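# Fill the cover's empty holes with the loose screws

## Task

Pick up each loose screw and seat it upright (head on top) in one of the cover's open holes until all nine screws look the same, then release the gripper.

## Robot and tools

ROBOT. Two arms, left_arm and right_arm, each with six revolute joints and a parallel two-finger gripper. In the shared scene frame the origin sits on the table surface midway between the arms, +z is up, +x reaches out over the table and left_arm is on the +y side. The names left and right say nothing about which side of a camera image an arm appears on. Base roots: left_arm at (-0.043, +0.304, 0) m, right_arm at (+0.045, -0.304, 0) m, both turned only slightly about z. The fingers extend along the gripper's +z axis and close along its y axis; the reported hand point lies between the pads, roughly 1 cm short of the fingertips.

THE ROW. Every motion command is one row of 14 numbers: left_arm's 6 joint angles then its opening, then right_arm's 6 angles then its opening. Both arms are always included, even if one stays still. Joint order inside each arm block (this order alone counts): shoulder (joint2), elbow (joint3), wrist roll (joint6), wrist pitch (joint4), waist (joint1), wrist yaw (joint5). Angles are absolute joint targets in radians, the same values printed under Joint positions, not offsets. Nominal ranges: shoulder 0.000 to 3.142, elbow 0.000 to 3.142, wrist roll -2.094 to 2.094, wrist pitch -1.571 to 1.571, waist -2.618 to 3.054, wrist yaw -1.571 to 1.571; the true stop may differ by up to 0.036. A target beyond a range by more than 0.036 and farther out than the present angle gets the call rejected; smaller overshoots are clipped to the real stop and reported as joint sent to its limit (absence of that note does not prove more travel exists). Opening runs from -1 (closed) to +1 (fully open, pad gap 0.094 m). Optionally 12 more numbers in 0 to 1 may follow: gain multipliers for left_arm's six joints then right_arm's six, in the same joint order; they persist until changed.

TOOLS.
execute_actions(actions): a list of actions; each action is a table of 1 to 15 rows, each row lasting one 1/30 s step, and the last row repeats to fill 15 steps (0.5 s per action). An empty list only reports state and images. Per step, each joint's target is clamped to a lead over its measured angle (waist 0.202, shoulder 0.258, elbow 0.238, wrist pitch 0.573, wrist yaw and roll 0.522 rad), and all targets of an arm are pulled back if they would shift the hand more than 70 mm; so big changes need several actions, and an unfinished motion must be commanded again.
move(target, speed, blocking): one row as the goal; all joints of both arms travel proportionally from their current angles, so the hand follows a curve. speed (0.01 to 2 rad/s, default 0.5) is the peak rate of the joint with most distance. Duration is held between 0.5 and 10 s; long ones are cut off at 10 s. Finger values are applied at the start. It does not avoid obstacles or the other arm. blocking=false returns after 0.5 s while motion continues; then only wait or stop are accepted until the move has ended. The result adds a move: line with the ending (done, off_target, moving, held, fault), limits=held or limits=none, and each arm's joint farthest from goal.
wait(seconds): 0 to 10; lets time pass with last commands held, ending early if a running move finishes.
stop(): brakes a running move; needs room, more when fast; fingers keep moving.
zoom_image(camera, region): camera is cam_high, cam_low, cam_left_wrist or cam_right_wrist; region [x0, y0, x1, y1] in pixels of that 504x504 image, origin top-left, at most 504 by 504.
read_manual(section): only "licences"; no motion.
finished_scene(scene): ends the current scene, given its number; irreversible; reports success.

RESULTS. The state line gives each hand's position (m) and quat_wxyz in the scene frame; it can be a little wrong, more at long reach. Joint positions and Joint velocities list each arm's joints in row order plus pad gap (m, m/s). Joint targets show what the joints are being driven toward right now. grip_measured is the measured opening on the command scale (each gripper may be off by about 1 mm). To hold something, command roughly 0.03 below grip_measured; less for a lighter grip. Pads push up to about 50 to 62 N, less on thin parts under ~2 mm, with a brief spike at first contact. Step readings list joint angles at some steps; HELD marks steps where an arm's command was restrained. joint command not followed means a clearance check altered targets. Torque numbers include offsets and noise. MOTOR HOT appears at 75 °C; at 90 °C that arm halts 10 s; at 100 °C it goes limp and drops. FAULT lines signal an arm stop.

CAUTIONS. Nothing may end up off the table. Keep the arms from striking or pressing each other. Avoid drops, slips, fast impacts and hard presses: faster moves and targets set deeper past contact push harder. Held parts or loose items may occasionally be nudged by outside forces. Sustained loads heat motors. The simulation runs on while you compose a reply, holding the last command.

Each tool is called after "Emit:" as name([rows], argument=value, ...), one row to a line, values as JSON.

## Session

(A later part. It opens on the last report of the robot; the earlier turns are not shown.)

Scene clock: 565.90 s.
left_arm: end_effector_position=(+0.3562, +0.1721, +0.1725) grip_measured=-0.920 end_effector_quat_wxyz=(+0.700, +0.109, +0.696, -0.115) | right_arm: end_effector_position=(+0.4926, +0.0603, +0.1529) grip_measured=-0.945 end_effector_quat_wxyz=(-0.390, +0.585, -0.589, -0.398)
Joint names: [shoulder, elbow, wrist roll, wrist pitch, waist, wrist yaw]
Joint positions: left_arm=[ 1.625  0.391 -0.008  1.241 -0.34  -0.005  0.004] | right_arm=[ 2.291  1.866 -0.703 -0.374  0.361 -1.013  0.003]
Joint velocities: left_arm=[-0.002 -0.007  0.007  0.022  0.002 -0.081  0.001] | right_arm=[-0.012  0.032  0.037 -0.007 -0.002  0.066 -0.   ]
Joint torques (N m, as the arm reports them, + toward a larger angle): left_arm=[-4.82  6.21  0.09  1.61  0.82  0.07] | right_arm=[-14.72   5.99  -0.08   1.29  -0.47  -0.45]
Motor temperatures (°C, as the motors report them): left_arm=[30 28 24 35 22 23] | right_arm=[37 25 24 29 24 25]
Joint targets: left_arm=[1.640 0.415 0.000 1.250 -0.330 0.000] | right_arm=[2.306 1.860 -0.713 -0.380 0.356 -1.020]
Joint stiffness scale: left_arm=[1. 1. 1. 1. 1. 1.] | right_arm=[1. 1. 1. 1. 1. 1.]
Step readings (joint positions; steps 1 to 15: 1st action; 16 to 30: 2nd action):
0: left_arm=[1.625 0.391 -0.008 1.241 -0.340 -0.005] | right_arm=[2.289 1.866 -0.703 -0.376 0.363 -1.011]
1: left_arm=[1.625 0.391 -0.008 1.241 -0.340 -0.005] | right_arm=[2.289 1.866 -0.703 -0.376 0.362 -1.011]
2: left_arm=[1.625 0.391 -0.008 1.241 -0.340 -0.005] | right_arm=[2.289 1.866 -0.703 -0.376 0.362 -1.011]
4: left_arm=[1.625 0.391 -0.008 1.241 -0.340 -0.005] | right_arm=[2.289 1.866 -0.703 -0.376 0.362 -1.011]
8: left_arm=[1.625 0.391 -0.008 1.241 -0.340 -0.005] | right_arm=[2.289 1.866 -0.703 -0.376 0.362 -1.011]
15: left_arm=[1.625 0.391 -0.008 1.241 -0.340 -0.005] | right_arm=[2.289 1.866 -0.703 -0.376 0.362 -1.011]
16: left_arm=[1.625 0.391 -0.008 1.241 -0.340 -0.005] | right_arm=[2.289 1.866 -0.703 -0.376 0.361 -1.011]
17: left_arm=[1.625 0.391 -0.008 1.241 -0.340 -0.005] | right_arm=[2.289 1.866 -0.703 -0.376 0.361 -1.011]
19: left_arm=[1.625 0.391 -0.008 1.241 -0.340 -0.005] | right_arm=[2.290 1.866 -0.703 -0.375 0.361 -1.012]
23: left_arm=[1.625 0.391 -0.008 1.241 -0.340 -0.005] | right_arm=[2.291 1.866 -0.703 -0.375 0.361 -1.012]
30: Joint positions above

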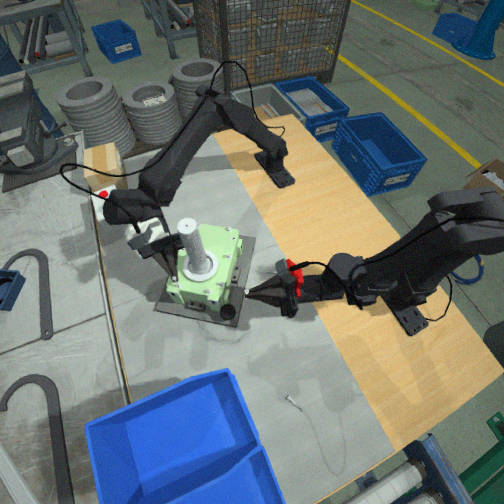

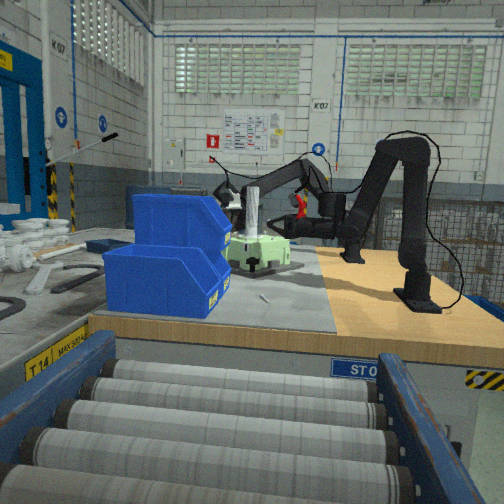

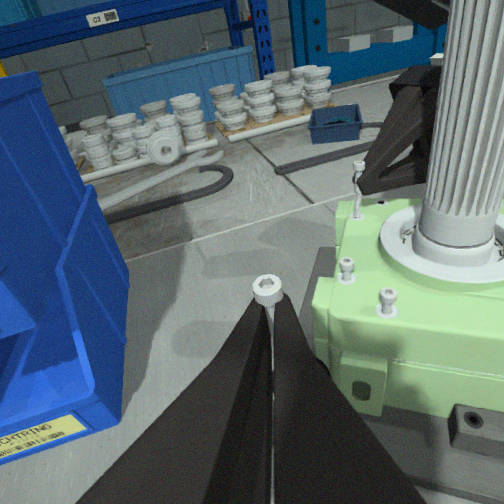

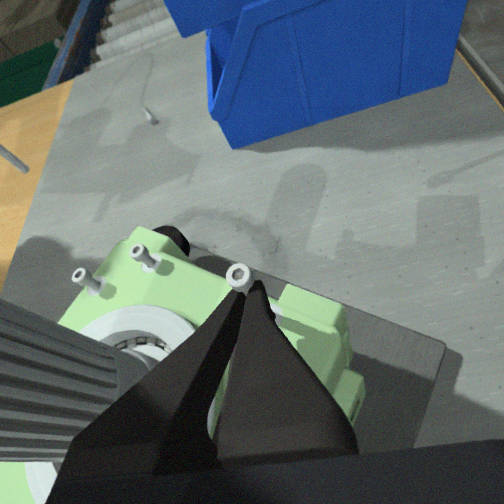

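Getting close. More pulses.

Emit:
execute_actions([
  [[1.64,0.415,0,1.25,-0.33,0,-0.95, 2.308,1.86,-0.713,-0.38,0.344,-1.02,-0.975],[1.64,0.415,0,1.25,-0.33,0,-0.95, 2.308,1.86,-0.713,-0.38,0.355,-1.02,-0.975]],
  [[1.64,0.415,0,1.25,-0.33,0,-0.95, 2.308,1.86,-0.713,-0.38,0.343,-1.02,-0.975],[1.64,0.415,0,1.25,-0.33,0,-0.95, 2.308,1.86,-0.713,-0.38,0.354,-1.02,-0.975]],
])

Emit:
zoom_image(camera="cam_left_wrist", region=[320, 150, 400, 230])

Scene clock: 571.80 s.
left_arm: end_effector_position=(+0.3562, +0.1721, +0.1725) grip_measured=-0.920 end_effector_quat_wxyz=(+0.700, +0.109, +0.696, -0.115) | right_arm: end_effector_position=(+0.4937, +0.0595, +0.1475) grip_measured=-0.945 end_effector_quat_wxyz=(-0.387, +0.584, -0.593, -0.398)
Joint names: [shoulder, elbow, wrist roll, wrist pitch, waist, wrist yaw]
Joint positions: left_arm=[ 1.625  0.391 -0.008  1.241 -0.34  -0.005  0.004] | right_arm=[ 2.3    1.866 -0.704 -0.374  0.359 -1.012  0.003]
Joint velocities: left_arm=[-0.002  0.007 -0.095  0.007 -0.007  0.022  0.   ] | right_arm=[ 0.002 -0.002 -0.11  -0.022  0.007 -0.081  0.   ]
Joint torques (N m, as the arm reports them, + toward a larger angle): left_arm=[-4.85  6.23  0.08  1.62  0.82  0.07] | right_arm=[-15.29   6.07  -0.07   1.28  -0.47  -0.45]
Motor temperatures (°C, as the motors report them): left_arm=[30 28 24 35 22 23] | right_arm=[37 25 24 29 24 25]
Joint targets: left_arm=[1.640 0.415 0.000 1.250 -0.330 -0.000] | right_arm=[2.308 1.860 -0.713 -0.380 0.354 -1.020]
Joint stiffness scale: left_arm=[1. 1. 1. 1. 1. 1.] | right_arm=[1. 1. 1. 1. 1. 1.]
Step readings (joint positions; steps 1 to 15: 1st action; 16 to 30: 2nd action):
0: left_arm=[1.625 0.391 -0.008 1.241 -0.340 -0.005] | right_arm=[2.291 1.866 -0.703 -0.374 0.361 -1.013]
1: left_arm=[1.625 0.391 -0.008 1.241 -0.340 -0.005] | right_arm=[2.291 1.866 -0.703 -0.374 0.360 -1.013]
2: left_arm=[1.625 0.391 -0.008 1.241 -0.340 -0.005] | right_arm=[2.291 1.866 -0.703 -0.374 0.360 -1.013]
4: left_arm=[1.625 0.391 -0.008 1.241 -0.340 -0.005] | right_arm=[2.292 1.866 -0.703 -0.374 0.360 -1.013]
8: left_arm=[1.625 0.391 -0.008 1.241 -0.340 -0.005] | right_arm=[2.299 1.866 -0.704 -0.374 0.360 -1.012]
15: left_arm=[1.625 0.391 -0.008 1.241 -0.340 -0.005] | right_arm=[2.300 1.866 -0.704 -0.374 0.360 -1.011]
16: left_arm=[1.625 0.391 -0.008 1.241 -0.340 -0.005] | right_arm=[2.300 1.866 -0.704 -0.374 0.359 -1.011]
17: left_arm=[1.625 0.391 -0.008 1.241 -0.340 -0.005] | right_arm=[2.300 1.866 -0.704 -0.374 0.359 -1.012]
19: left_arm=[1.625 0.391 -0.008 1.241 -0.340 -0.005] | right_arm=[2.300 1.866 -0.704 -0.374 0.359 -1.012]
23: left_arm=[1.625 0.391 -0.008 1.241 -0.340 -0.005] | right_arm=[2.300 1.866 -0.704 -0.374 0.359 -1.012]
30: Joint positions above

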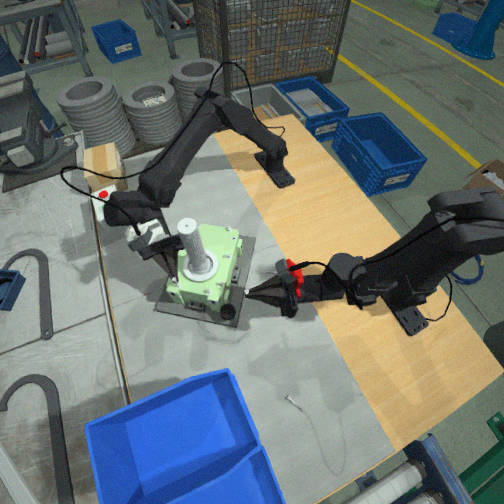

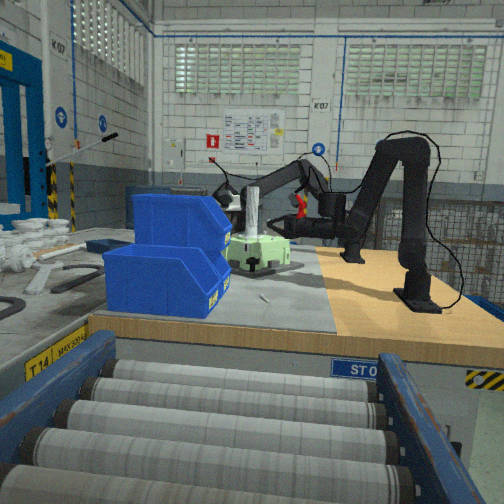

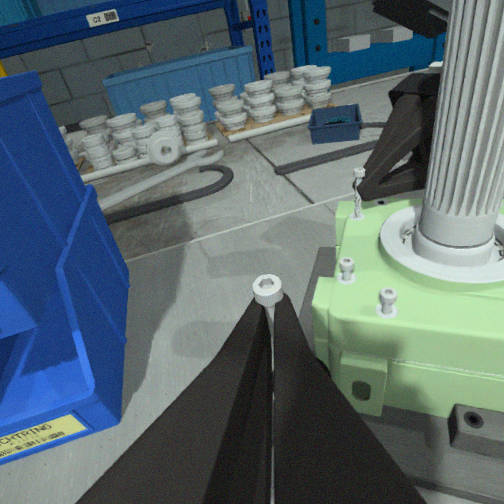

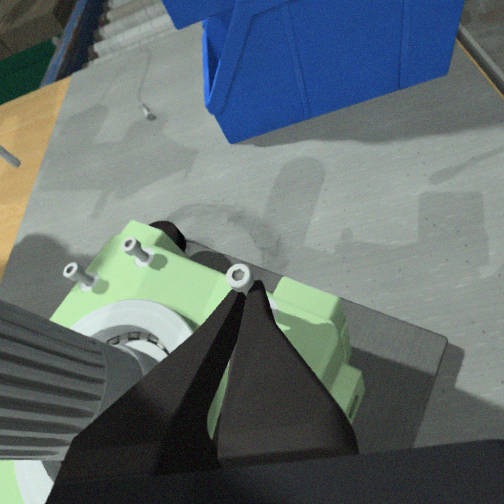

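Region (320, 150, 400, 230) of cam_left_wrist's 504x504 image, scaled by 6.300, with more detail than that image has.

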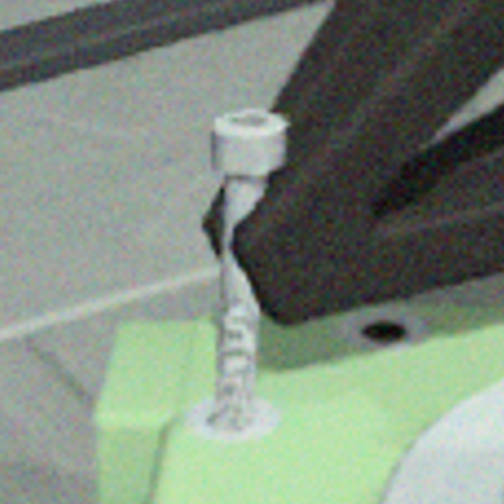

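It's in by about 5 mm. I'll lower a bit more, then release.

Emit:
move(target=[1.64,0.415,0,1.25,-0.33,-0.0,-0.95, 2.319,1.86,-0.713,-0.38,0.359,-1.02,-0.975], speed=0.03)

Emit:
move(target=[1.64,0.415,0,1.25,-0.33,-0.0,-0.95, 2.312,1.86,-0.713,-0.38,0.359,-1.02,-0.7], speed=0.03)

Emit:
zoom_image(camera="cam_left_wrist", region=[300, 150, 440, 290])

Scene clock: 579.93 s.
left_arm: end_effector_position=(+0.3562, +0.1721, +0.1725) grip_measured=-0.920 end_effector_quat_wxyz=(+0.700, +0.109, +0.696, -0.115) | right_arm: end_effector_position=(+0.4939, +0.0598, +0.1451) grip_measured=-0.945 end_effector_quat_wxyz=(-0.386, +0.583, -0.593, -0.399)
Joint names: [shoulder, elbow, wrist roll, wrist pitch, waist, wrist yaw]
Joint positions: left_arm=[ 1.625  0.391 -0.008  1.241 -0.34  -0.005  0.004] | right_arm=[ 2.306  1.866 -0.704 -0.371  0.359 -1.014  0.003]
Joint velocities: left_arm=[ 0.007 -0.012 -0.066  0.022 -0.012 -0.007 -0.   ] | right_arm=[ 0.017  0.002 -0.037  0.007 -0.002  0.022 -0.   ]
Joint torques (N m, as the arm reports them, + toward a larger angle): left_arm=[-4.85  6.25  0.08  1.61  0.82  0.07] | right_arm=[-15.02   5.99  -0.06   1.22   0.05  -0.42]
Motor temperatures (°C, as the motors report them): left_arm=[30 28 24 35 22 23] | right_arm=[37 25 24 29 24 25]
Joint targets: left_arm=[1.640 0.415 -0.000 1.250 -0.330 -0.000] | right_arm=[2.319 1.860 -0.713 -0.380 0.359 -1.020]
Joint stiffness scale: left_arm=[1. 1. 1. 1. 1. 1.] | right_arm=[1. 1. 1. 1. 1. 1.]
move: off_target (left_arm); limits=none; left_arm: farthest joint: the elbow, 0.024 radians from its target (0.024 radians at the start); right_arm: farthest joint: the shoulder, 0.013 radians from its target (0.019 radians at the start)

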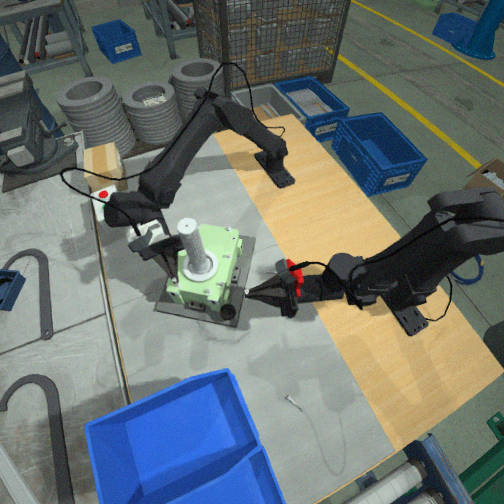

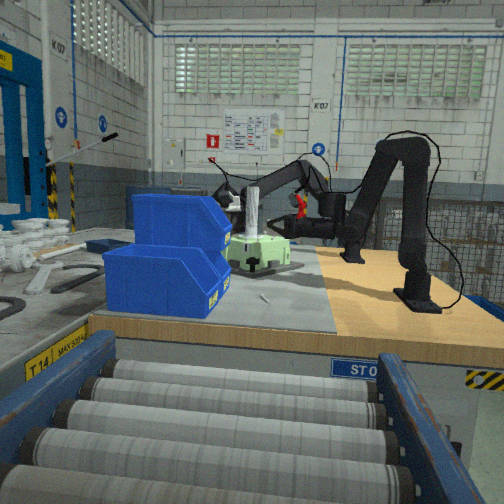

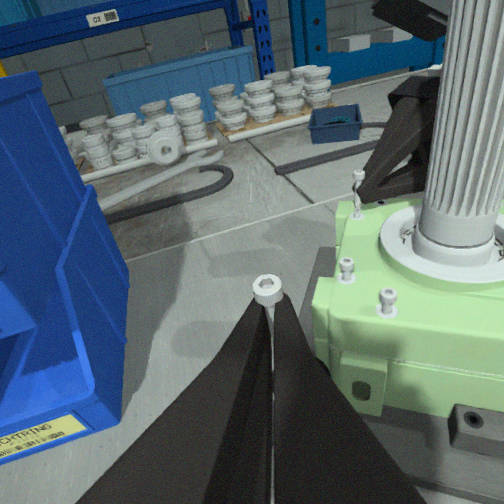

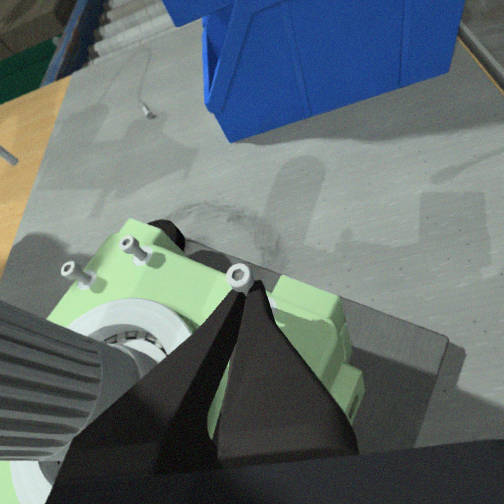

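Scene clock: 580.97 s.
left_arm: end_effector_position=(+0.3562, +0.1721, +0.1725) grip_measured=-0.920 end_effector_quat_wxyz=(+0.700, +0.109, +0.696, -0.115) | right_arm: end_effector_position=(+0.4941, +0.0597, +0.1451) grip_measured=-0.702 end_effector_quat_wxyz=(-0.386, +0.583, -0.593, -0.399)
Joint names: [shoulder, elbow, wrist roll, wrist pitch, waist, wrist yaw]
Joint positions: left_arm=[ 1.625  0.391 -0.008  1.241 -0.34  -0.005  0.004] | right_arm=[ 2.306  1.866 -0.704 -0.371  0.359 -1.012  0.014]
Joint velocities: left_arm=[-0.007  0.007  0.081  0.007  0.002 -0.022  0.001] | right_arm=[-0.012 -0.012 -0.037 -0.051  0.012 -0.007  0.   ]
Joint torques (N m, as the arm reports them, + toward a larger angle): left_arm=[-4.85  6.19  0.07  1.62  0.79  0.06] | right_arm=[-15.65   6.04  -0.02   1.24  -0.08  -0.44]
Motor temperatures (°C, as the motors report them): left_arm=[30 28 24 35 22 23] | right_arm=[37 25 24 29 24 25]
Joint targets: left_arm=[1.640 0.415 -0.000 1.250 -0.330 0.000] | right_arm=[2.312 1.860 -0.713 -0.380 0.359 -1.020]
Joint stiffness scale: left_arm=[1. 1. 1. 1. 1. 1.] | right_arm=[1. 1. 1. 1. 1. 1.]
move: off_target (left_arm); limits=none; left_arm: farthest joint: the elbow, 0.024 radians from its target (0.024 radians at the start); right_arm: farthest joint: the wrist pitch, 0.009 radians from its target (0.009 radians at the start)

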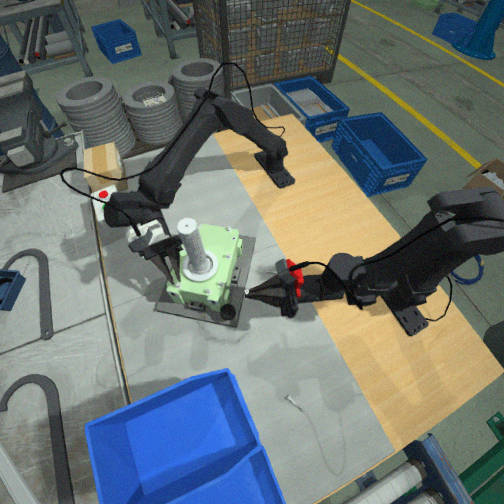

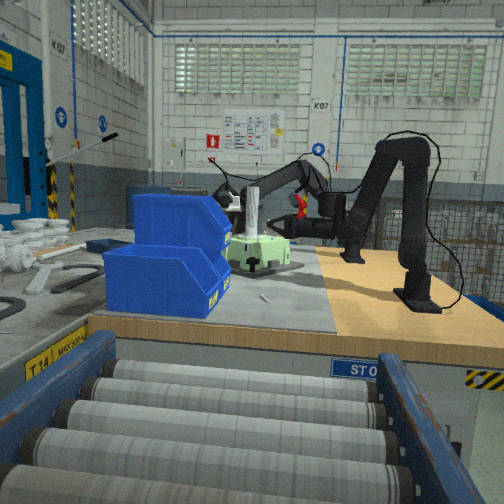

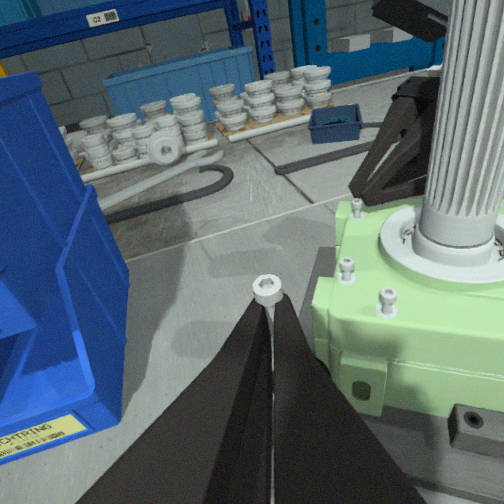

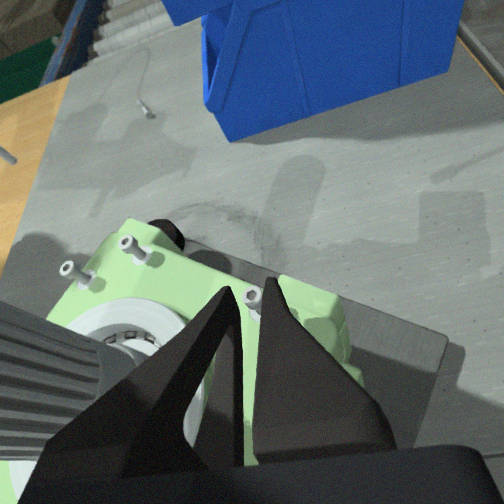

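Region (300, 150, 440, 290) of cam_left_wrist's 504x504 image, scaled by 3.600, with more detail than that image has.

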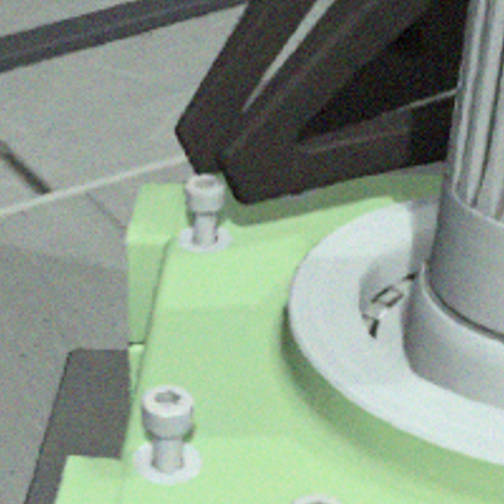

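Emit:
move(target=[1.64,0.415,0,1.25,-0.33,-0.0,-0.95, 2.2,1.86,-0.713,-0.38,0.25,-1.02,-0.7], speed=0.3)

Emit:
move(target=[1.66,0.46,0,1.165,-0.737,-0.0,-0.95, 0.66,0.08,0,0.58,0.25,0,-0.7], speed=0.8)

Emit:
move(target=[1.66,0.46,0,1.165,-0.737,-0.0,-0.95, 0.66,0.08,0,0.58,0.67,0,-0.7], speed=0.6)

Scene clock: 618.57 s.
left_arm: end_effector_position=(+0.3562, +0.1721, +0.1725) grip_measured=-0.920 end_effector_quat_wxyz=(+0.700, +0.109, +0.696, -0.115) | right_arm: end_effector_position=(+0.5275, +0.0044, +0.2000) grip_measured=-0.702 end_effector_quat_wxyz=(+0.447, -0.560, +0.599, +0.358)
Joint names: [shoulder, elbow, wrist roll, wrist pitch, waist, wrist yaw]
Joint positions: left_arm=[ 1.625  0.391 -0.008  1.241 -0.34  -0.005  0.004] | right_arm=[ 2.203  1.866 -0.704 -0.371  0.244 -1.012  0.014]
Joint velocities: left_arm=[ 0.007  0.002 -0.022  0.037  0.007  0.022  0.001] | right_arm=[ 0.002 -0.007  0.081 -0.066 -0.007 -0.022  0.   ]
Joint torques (N m, as the arm reports them, + toward a larger angle): left_arm=[-4.82  6.23  0.07  1.62  0.81  0.06] | right_arm=[-15.99   6.16  -0.05   1.33   0.48  -0.41]
Motor temperatures (°C, as the motors report them): left_arm=[30 28 24 36 22 23] | right_arm=[38 25 24 29 24 25]
Joint targets: left_arm=[1.640 0.415 0.000 1.250 -0.330 -0.000] | right_arm=[2.200 1.860 -0.713 -0.380 0.250 -1.020]
Joint stiffness scale: left_arm=[1. 1. 1. 1. 1. 1.] | right_arm=[1. 1. 1. 1. 1. 1.]
move: off_target (left_arm); limits=none; left_arm: farthest joint: the elbow, 0.024 radians from its target (0.024 radians at the start); right_arm: farthest joint: the wrist pitch, 0.009 radians from its target (0.009 radians at the start)

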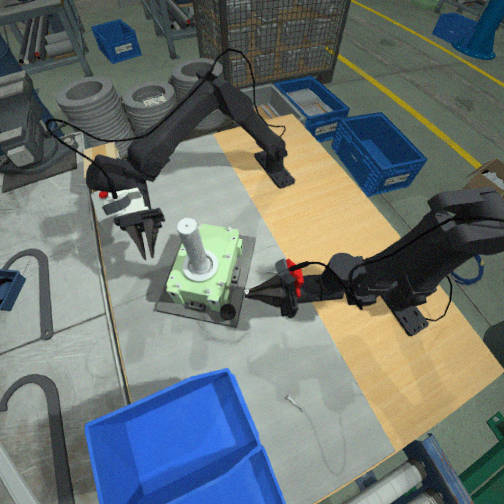

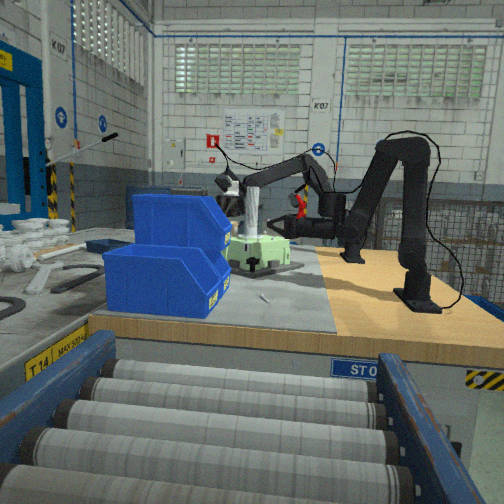

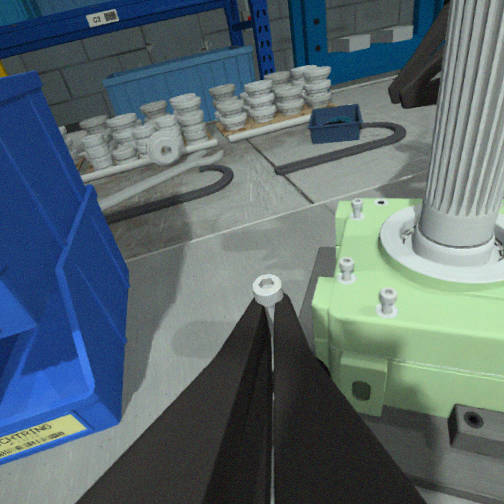

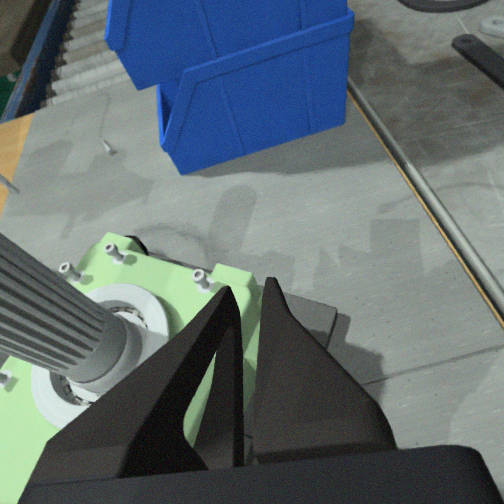

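Scene clock: 621.60 s.
left_arm: end_effector_position=(+0.2851, +0.0249, +0.1659) grip_measured=-0.920 end_effector_quat_wxyz=(+0.652, +0.245, +0.675, -0.242) | right_arm: end_effector_position=(+0.3314, -0.2131, +0.1974) grip_measured=-0.702 end_effector_quat_wxyz=(+0.696, -0.111, +0.701, +0.105)
Joint names: [shoulder, elbow, wrist roll, wrist pitch, waist, wrist yaw]
Joint positions: left_arm=[ 1.645  0.435 -0.008  1.177 -0.726 -0.005  0.004] | right_arm=[ 0.678  0.095 -0.007  0.575  0.244 -0.008  0.014]
Joint velocities: left_arm=[ 0.007  0.007 -0.022 -0.022  0.017  0.007 -0.001] | right_arm=[-0.007  0.007 -0.022 -0.022  0.002 -0.007  0.001]
Joint torques (N m, as the arm reports them, + toward a larger angle): left_arm=[-5.16  6.39  0.08  1.42 -0.95  0.06] | right_arm=[-1.87  5.68  0.11  2.04  0.37  0.11]
Motor temperatures (°C, as the motors report them): left_arm=[30 28 24 36 22 23] | right_arm=[38 25 24 29 24 25]
Joint targets: left_arm=[1.660 0.460 -0.000 1.165 -0.737 -0.000] | right_arm=[0.660 0.080 0.000 0.580 0.250 0.000]
Joint stiffness scale: left_arm=[1. 1. 1. 1. 1. 1.] | right_arm=[1. 1. 1. 1. 1. 1.]
move: off_target (left_arm); limits=none; left_arm: farthest joint: the elbow, 0.025 radians from its target (0.069 radians at the start); right_arm: farthest joint: the shoulder, 0.018 radians from its target (1.543 radians at the start)

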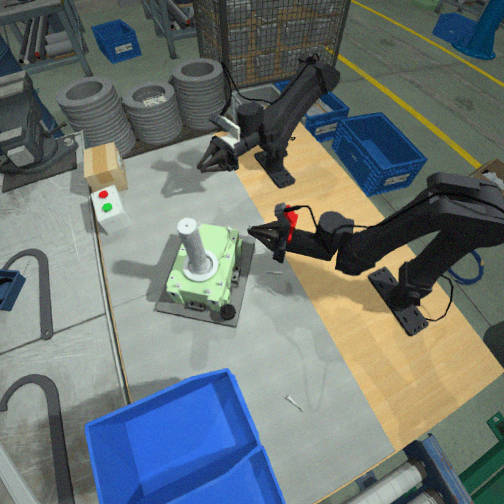

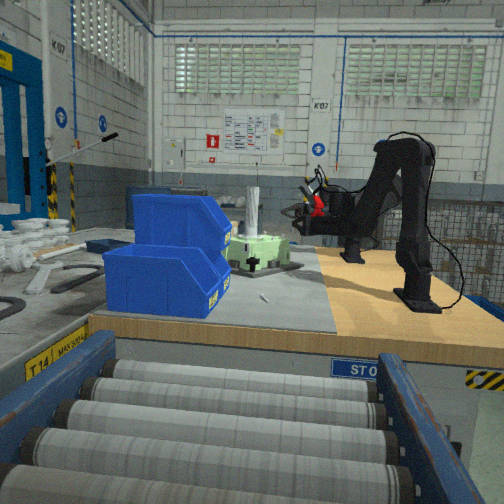

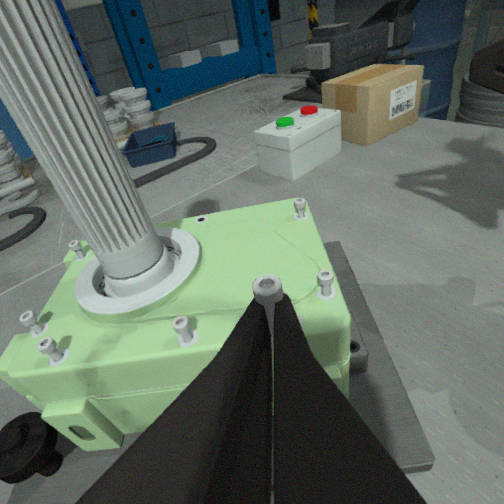

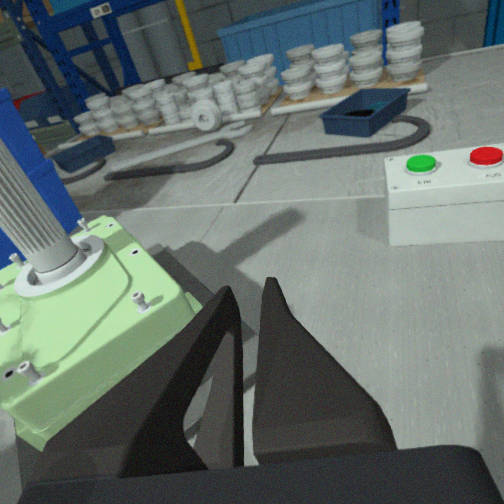

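Scene clock: 622.70 s.
left_arm: end_effector_position=(+0.2851, +0.0249, +0.1658) grip_measured=-0.920 end_effector_quat_wxyz=(+0.652, +0.245, +0.676, -0.242) | right_arm: end_effector_position=(+0.2704, -0.1054, +0.1974) grip_measured=-0.702 end_effector_quat_wxyz=(+0.660, -0.253, +0.663, +0.246)
Joint names: [shoulder, elbow, wrist roll, wrist pitch, waist, wrist yaw]
Joint positions: left_arm=[ 1.645  0.435 -0.008  1.177 -0.726 -0.005  0.004] | right_arm=[ 0.678  0.095 -0.007  0.575  0.662 -0.003  0.014]
Joint velocities: left_arm=[ 0.012 -0.012 -0.022 -0.007 -0.022 -0.081 -0.   ] | right_arm=[ 0.002 -0.002  0.051  0.037 -0.017 -0.022  0.   ]
Joint torques (N m, as the arm reports them, + toward a larger angle): left_arm=[-5.13  6.39  0.08  1.42 -0.94  0.07] | right_arm=[-1.69  5.72  0.1   2.05  0.59  0.07]
Motor temperatures (°C, as the motors report them): left_arm=[30 28 24 36 22 23] | right_arm=[37 25 24 29 24 25]
Joint targets: left_arm=[1.660 0.460 0.000 1.165 -0.737 0.000] | right_arm=[0.660 0.080 -0.000 0.580 0.670 -0.000]
Joint stiffness scale: left_arm=[1. 1. 1. 1. 1. 1.] | right_arm=[1. 1. 1. 1. 1. 1.]
move: off_target (left_arm); limits=none; left_arm: farthest joint: the elbow, 0.025 radians from its target (0.025 radians at the start); right_arm: farthest joint: the shoulder, 0.018 radians from its target (0.018 radians at the start)

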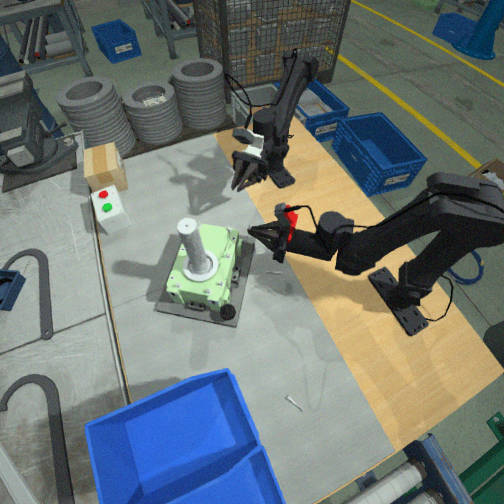

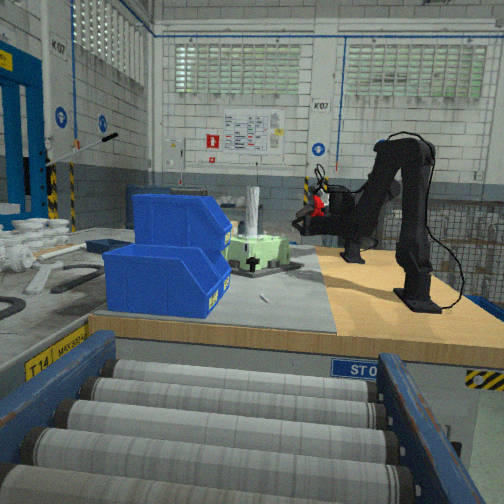

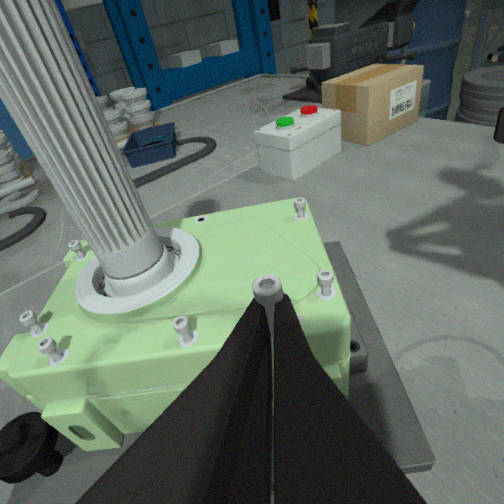

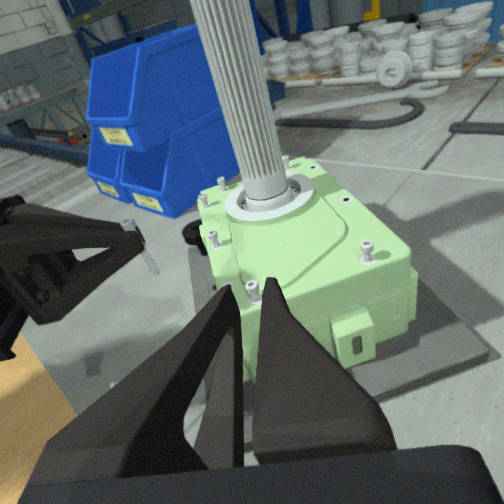

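Emit:
move(target=[1.838,0.585,0,1.24,-0.737,-0.0,-0.95, 0.66,0.08,0,0.42,0.67,0,1], speed=0.25)

Scene clock: 631.97 s.
left_arm: end_effector_position=(+0.3119, +0.0019, +0.1502) grip_measured=-0.920 end_effector_quat_wxyz=(+0.651, +0.245, +0.676, -0.242) | right_arm: end_effector_position=(+0.2686, -0.1070, +0.1652) grip_measured=+1.000 end_effector_quat_wxyz=(+0.615, -0.268, +0.705, +0.229)
Joint names: [shoulder, elbow, wrist roll, wrist pitch, waist, wrist yaw]
Joint positions: left_arm=[ 1.825  0.561 -0.008  1.23  -0.726 -0.005  0.004] | right_arm=[ 0.678  0.095 -0.007  0.445  0.662 -0.003  0.094]
Joint velocities: left_arm=[ 0.012  0.007  0.007  0.022 -0.022  0.066 -0.   ] | right_arm=[-0.007 -0.017 -0.022 -0.051  0.007 -0.007  0.   ]
Joint torques (N m, as the arm reports them, + toward a larger angle): left_arm=[-6.92  6.13  0.08  1.64 -0.96  0.06] | right_arm=[-1.68  5.76  0.11  1.76  0.71  0.05]
Motor temperatures (°C, as the motors report them): left_arm=[30 28 24 36 22 23] | right_arm=[34 25 24 30 24 25]
Joint targets: left_arm=[1.838 0.585 -0.000 1.240 -0.737 0.000] | right_arm=[0.660 0.080 0.000 0.420 0.670 -0.000]
Joint stiffness scale: left_arm=[1. 1. 1. 1. 1. 1.] | right_arm=[1. 1. 1. 1. 1. 1.]
move: off_target (left_arm, right_arm); limits=none; left_arm: farthest joint: the elbow, 0.024 radians from its target (0.150 radians at the start); right_arm: farthest joint: the wrist pitch, 0.025 radians from its target (0.155 radians at the start)

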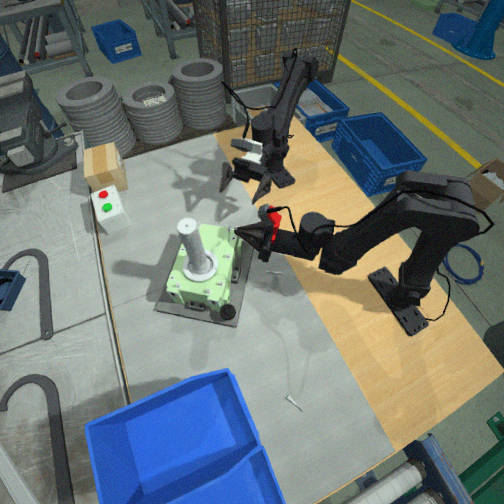

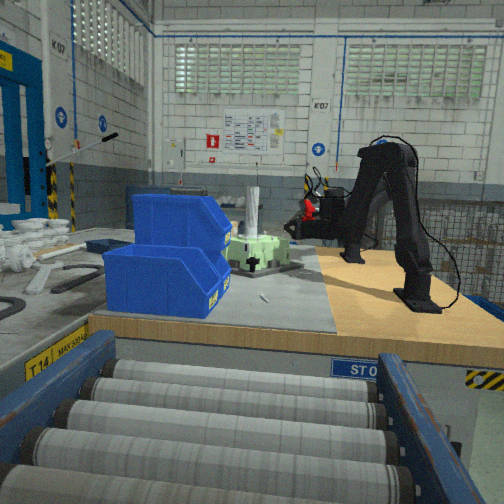

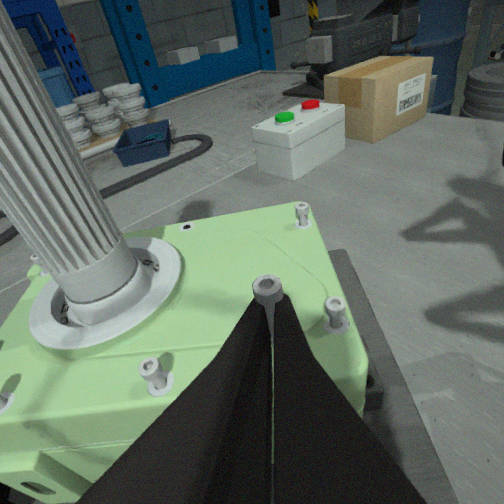

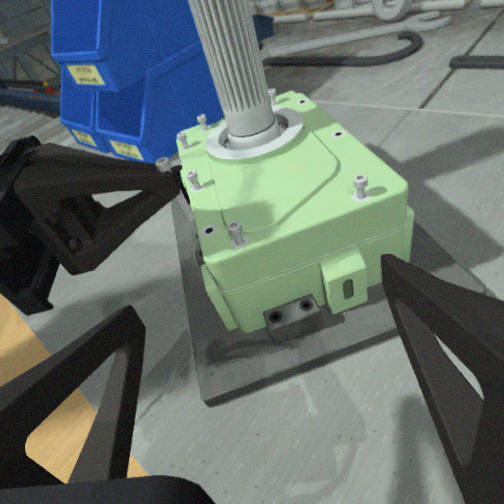

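Emit:
zoom_image(camera="cam_right_wrist", region=[130, 130, 270, 270])

Emit:
zoom_image(camera="cam_high", region=[200, 200, 280, 280])

Region (130, 130, 270, 270) of cam_right_wrist's 504x504 image, scaled by 3.600, with more detail than that image has.

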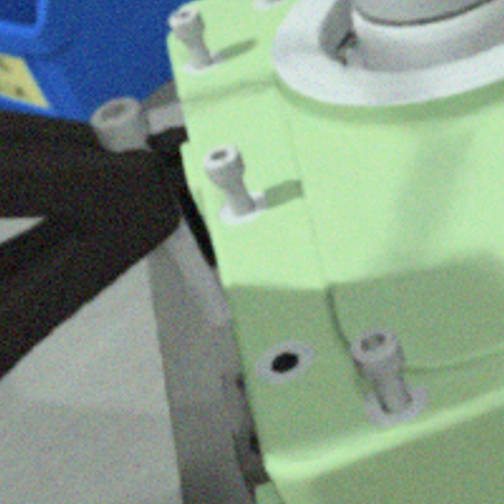

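Region (200, 200, 280, 280) of cam_high's 504x504 image, scaled by 6.300, with more detail than that image has.

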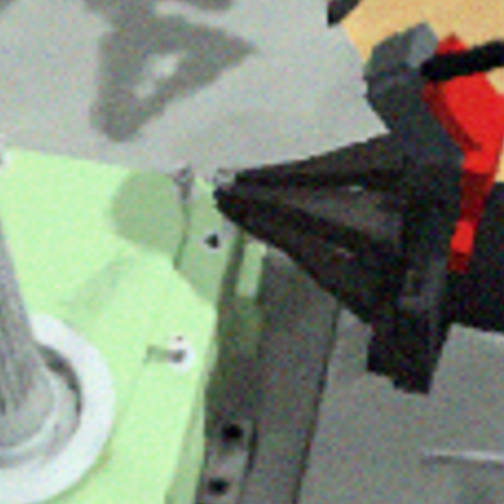

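Emit:
move(target=[1.891,0.605,0,1.272,-0.737,-0.0,-0.95, 0.66,0.08,0,0.42,0.67,0,1], speed=0.1)

Emit:
zoom_image(camera="cam_right_wrist", region=[130, 130, 270, 270])

Emit:
zoom_image(camera="cam_high", region=[200, 200, 280, 280])

Scene clock: 653.80 s.
left_arm: end_effector_position=(+0.3168, -0.0022, +0.1429) grip_measured=-0.920 end_effector_quat_wxyz=(+0.652, +0.245, +0.676, -0.242) | right_arm: end_effector_position=(+0.2686, -0.1070, +0.1651) grip_measured=+1.000 end_effector_quat_wxyz=(+0.615, -0.268, +0.705, +0.229)
Joint names: [shoulder, elbow, wrist roll, wrist pitch, waist, wrist yaw]
Joint positions: left_arm=[ 1.876  0.581 -0.008  1.263 -0.726 -0.005  0.004] | right_arm=[ 0.678  0.095 -0.007  0.444  0.662 -0.003  0.094]
Joint velocities: left_arm=[-0.002  0.002 -0.022 -0.022 -0.012 -0.007 -0.   ] | right_arm=[-0.007  0.002 -0.037 -0.022 -0.002  0.007  0.   ]
Joint torques (N m, as the arm reports them, + toward a larger angle): left_arm=[-7.11  5.97  0.09  1.63 -0.91  0.07] | right_arm=[-1.77  5.67  0.08  1.79  0.91  0.06]
Motor temperatures (°C, as the motors report them): left_arm=[31 28 24 36 22 23] | right_arm=[32 25 24 31 24 25]
Joint targets: left_arm=[1.891 0.605 0.000 1.272 -0.737 -0.000] | right_arm=[0.660 0.080 -0.000 0.420 0.670 0.000]
Joint stiffness scale: left_arm=[1. 1. 1. 1. 1. 1.] | right_arm=[1. 1. 1. 1. 1. 1.]
move: off_target (left_arm, right_arm); limits=none; left_arm: farthest joint: the elbow, 0.024 radians from its target (0.044 radians at the start); right_arm: farthest joint: the wrist pitch, 0.024 radians from its target (0.024 radians at the start)

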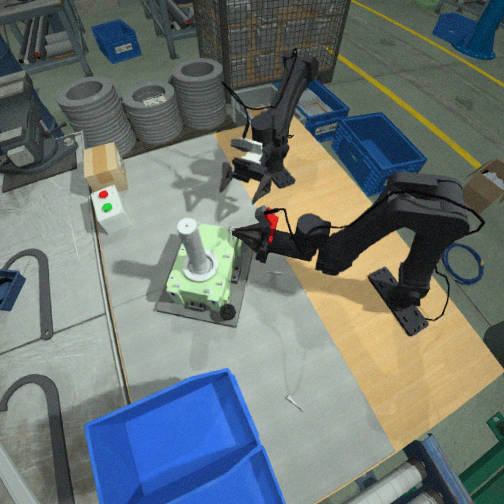

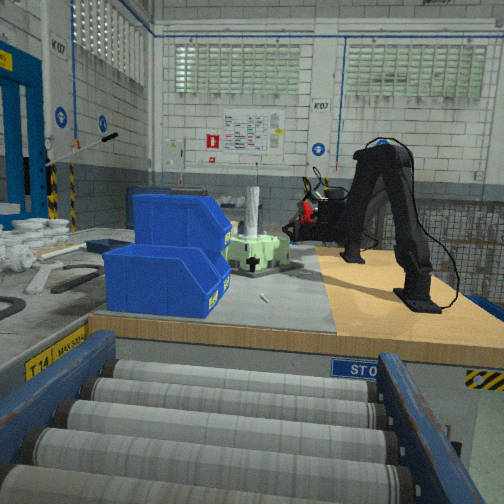

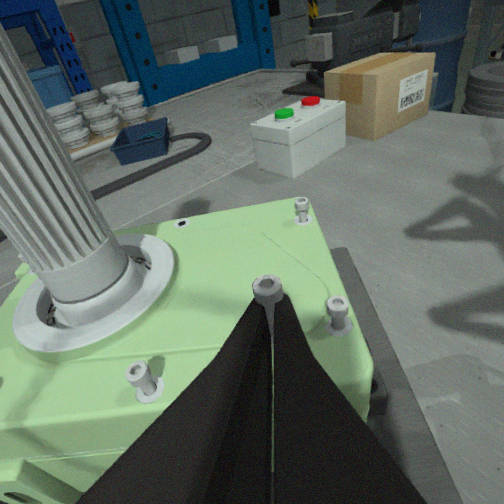

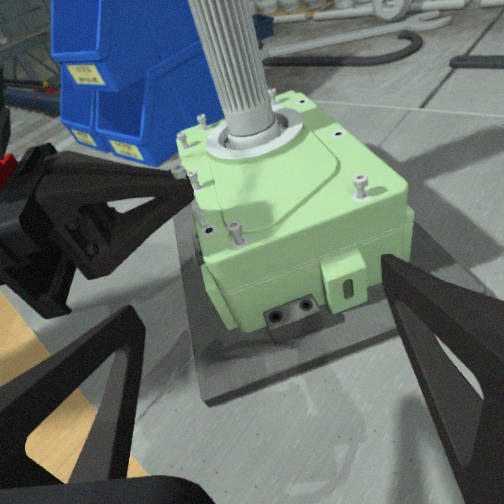

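Region (130, 130, 270, 270) of cam_right_wrist's 504x504 image, scaled by 3.600, with more detail than that image has.

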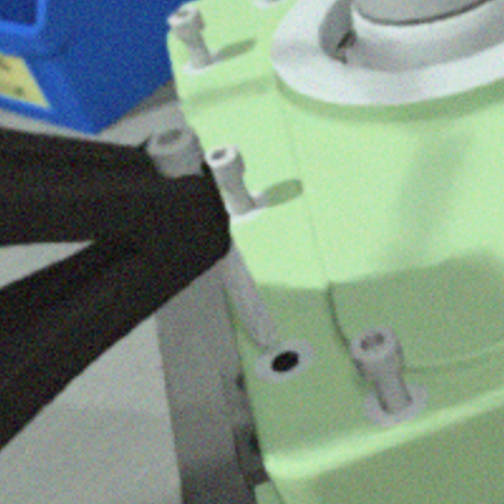

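Region (200, 200, 280, 280) of cam_high's 504x504 image, scaled by 6.300, with more detail than that image has.

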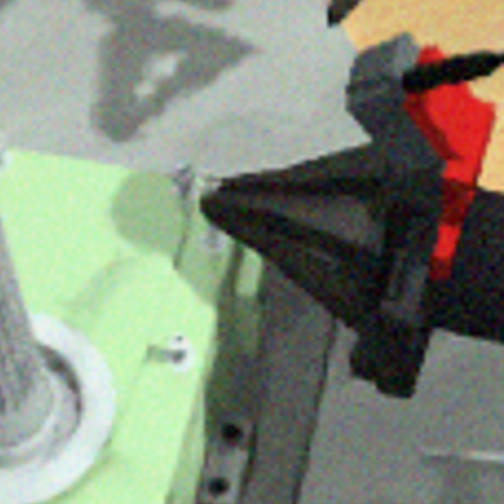

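Emit:
execute_actions([
  [[1.891,0.625,0,1.272,-0.748,0,-0.95, 0.66,0.08,0,0.42,0.67,0,1],[1.891,0.611,0,1.272,-0.739,0,-0.95, 0.66,0.08,0,0.42,0.67,0,1]],
  [[1.906,0.611,0,1.272,-0.75,0,-0.95, 0.66,0.08,0,0.42,0.67,0,1],[1.898,0.611,0,1.272,-0.739,0,-0.95, 0.66,0.08,0,0.42,0.67,0,1]],
])

Emit:
zoom_image(camera="cam_right_wrist", region=[130, 130, 270, 270])

Scene clock: 667.43 s.
left_arm: end_effector_position=(+0.3168, -0.0053, +0.1434) grip_measured=-0.920 end_effector_quat_wxyz=(+0.653, +0.246, +0.673, -0.245) | right_arm: end_effector_position=(+0.2686, -0.1070, +0.1651) grip_measured=+1.000 end_effector_quat_wxyz=(+0.615, -0.268, +0.705, +0.229)
Joint names: [shoulder, elbow, wrist roll, wrist pitch, waist, wrist yaw]
Joint positions: left_arm=[ 1.885  0.589 -0.008  1.268 -0.73  -0.004  0.004] | right_arm=[ 0.678  0.095 -0.007  0.444  0.662 -0.003  0.094]
Joint velocities: left_arm=[-0.002  0.007  0.007 -0.037  0.002 -0.007 -0.001] | right_arm=[ 0.012 -0.002 -0.051 -0.007  0.002 -0.022  0.   ]
Joint torques (N m, as the arm reports them, + toward a larger angle): left_arm=[-7.23  5.76  0.08  1.59 -0.85  0.07] | right_arm=[-1.87  5.66  0.11  1.8   0.64  0.06]
Motor temperatures (°C, as the motors report them): left_arm=[31 28 24 37 22 23] | right_arm=[31 25 24 31 24 25]
Joint targets: left_arm=[1.898 0.611 -0.000 1.272 -0.739 0.000] | right_arm=[0.660 0.080 -0.000 0.420 0.670 -0.000]
Joint stiffness scale: left_arm=[1. 1. 1. 1. 1. 1.] | right_arm=[1. 1. 1. 1. 1. 1.]
Step readings (joint positions; steps 1 to 15: 1st action; 16 to 30: 2nd action):
0: left_arm=[1.876 0.581 -0.008 1.263 -0.726 -0.005] | right_arm=[0.678 0.095 -0.007 0.444 0.662 -0.003]
1: left_arm=[1.876 0.583 -0.008 1.263 -0.726 -0.005] | right_arm=[0.678 0.095 -0.007 0.444 0.662 -0.003]
2: left_arm=[1.877 0.586 -0.008 1.263 -0.728 -0.004] | right_arm=[0.678 0.095 -0.007 0.444 0.662 -0.003]
4: left_arm=[1.877 0.589 -0.008 1.266 -0.728 -0.004] | right_arm=[0.678 0.095 -0.007 0.444 0.662 -0.003]
8: left_arm=[1.877 0.589 -0.008 1.266 -0.728 -0.004] | right_arm=[0.678 0.095 -0.007 0.444 0.662 -0.003]
15: left_arm=[1.877 0.589 -0.008 1.266 -0.728 -0.004] | right_arm=[0.678 0.095 -0.007 0.444 0.662 -0.003]
16: left_arm=[1.878 0.589 -0.008 1.266 -0.729 -0.004] | right_arm=[0.678 0.095 -0.007 0.444 0.662 -0.003]
17: left_arm=[1.880 0.589 -0.008 1.268 -0.730 -0.004] | right_arm=[0.678 0.095 -0.007 0.444 0.662 -0.003]
19: left_arm=[1.884 0.589 -0.008 1.268 -0.730 -0.004] | right_arm=[0.678 0.095 -0.007 0.444 0.662 -0.003]
23: left_arm=[1.885 0.589 -0.008 1.268 -0.730 -0.004] | right_arm=[0.678 0.095 -0.007 0.444 0.662 -0.003]
30: Joint positions above

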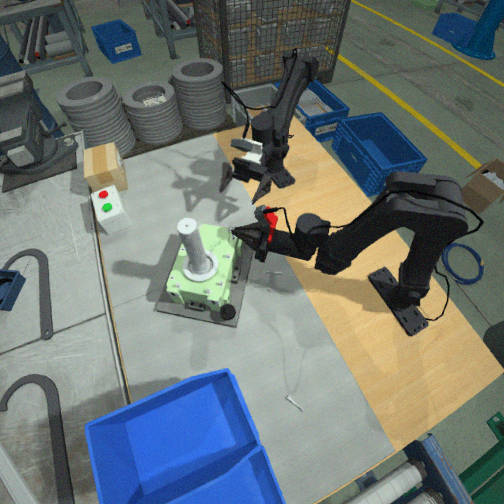

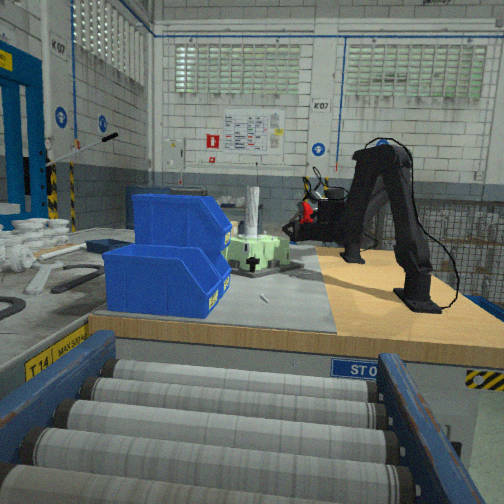

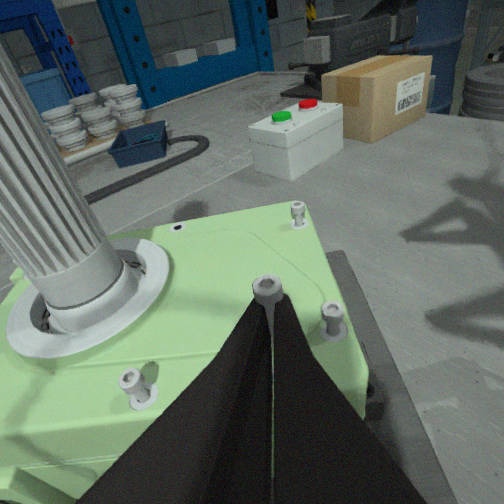

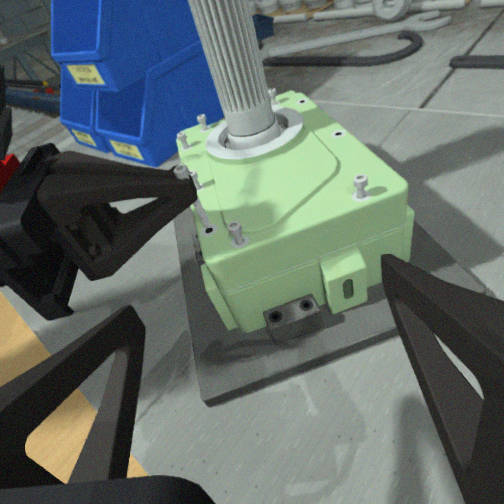

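Region (130, 130, 270, 270) of cam_right_wrist's 504x504 image, scaled by 3.600, with more detail than that image has.

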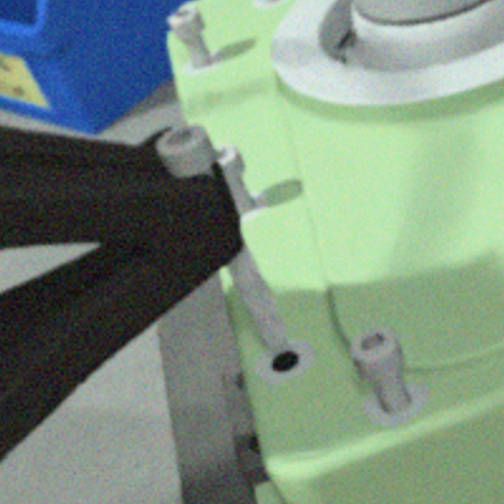

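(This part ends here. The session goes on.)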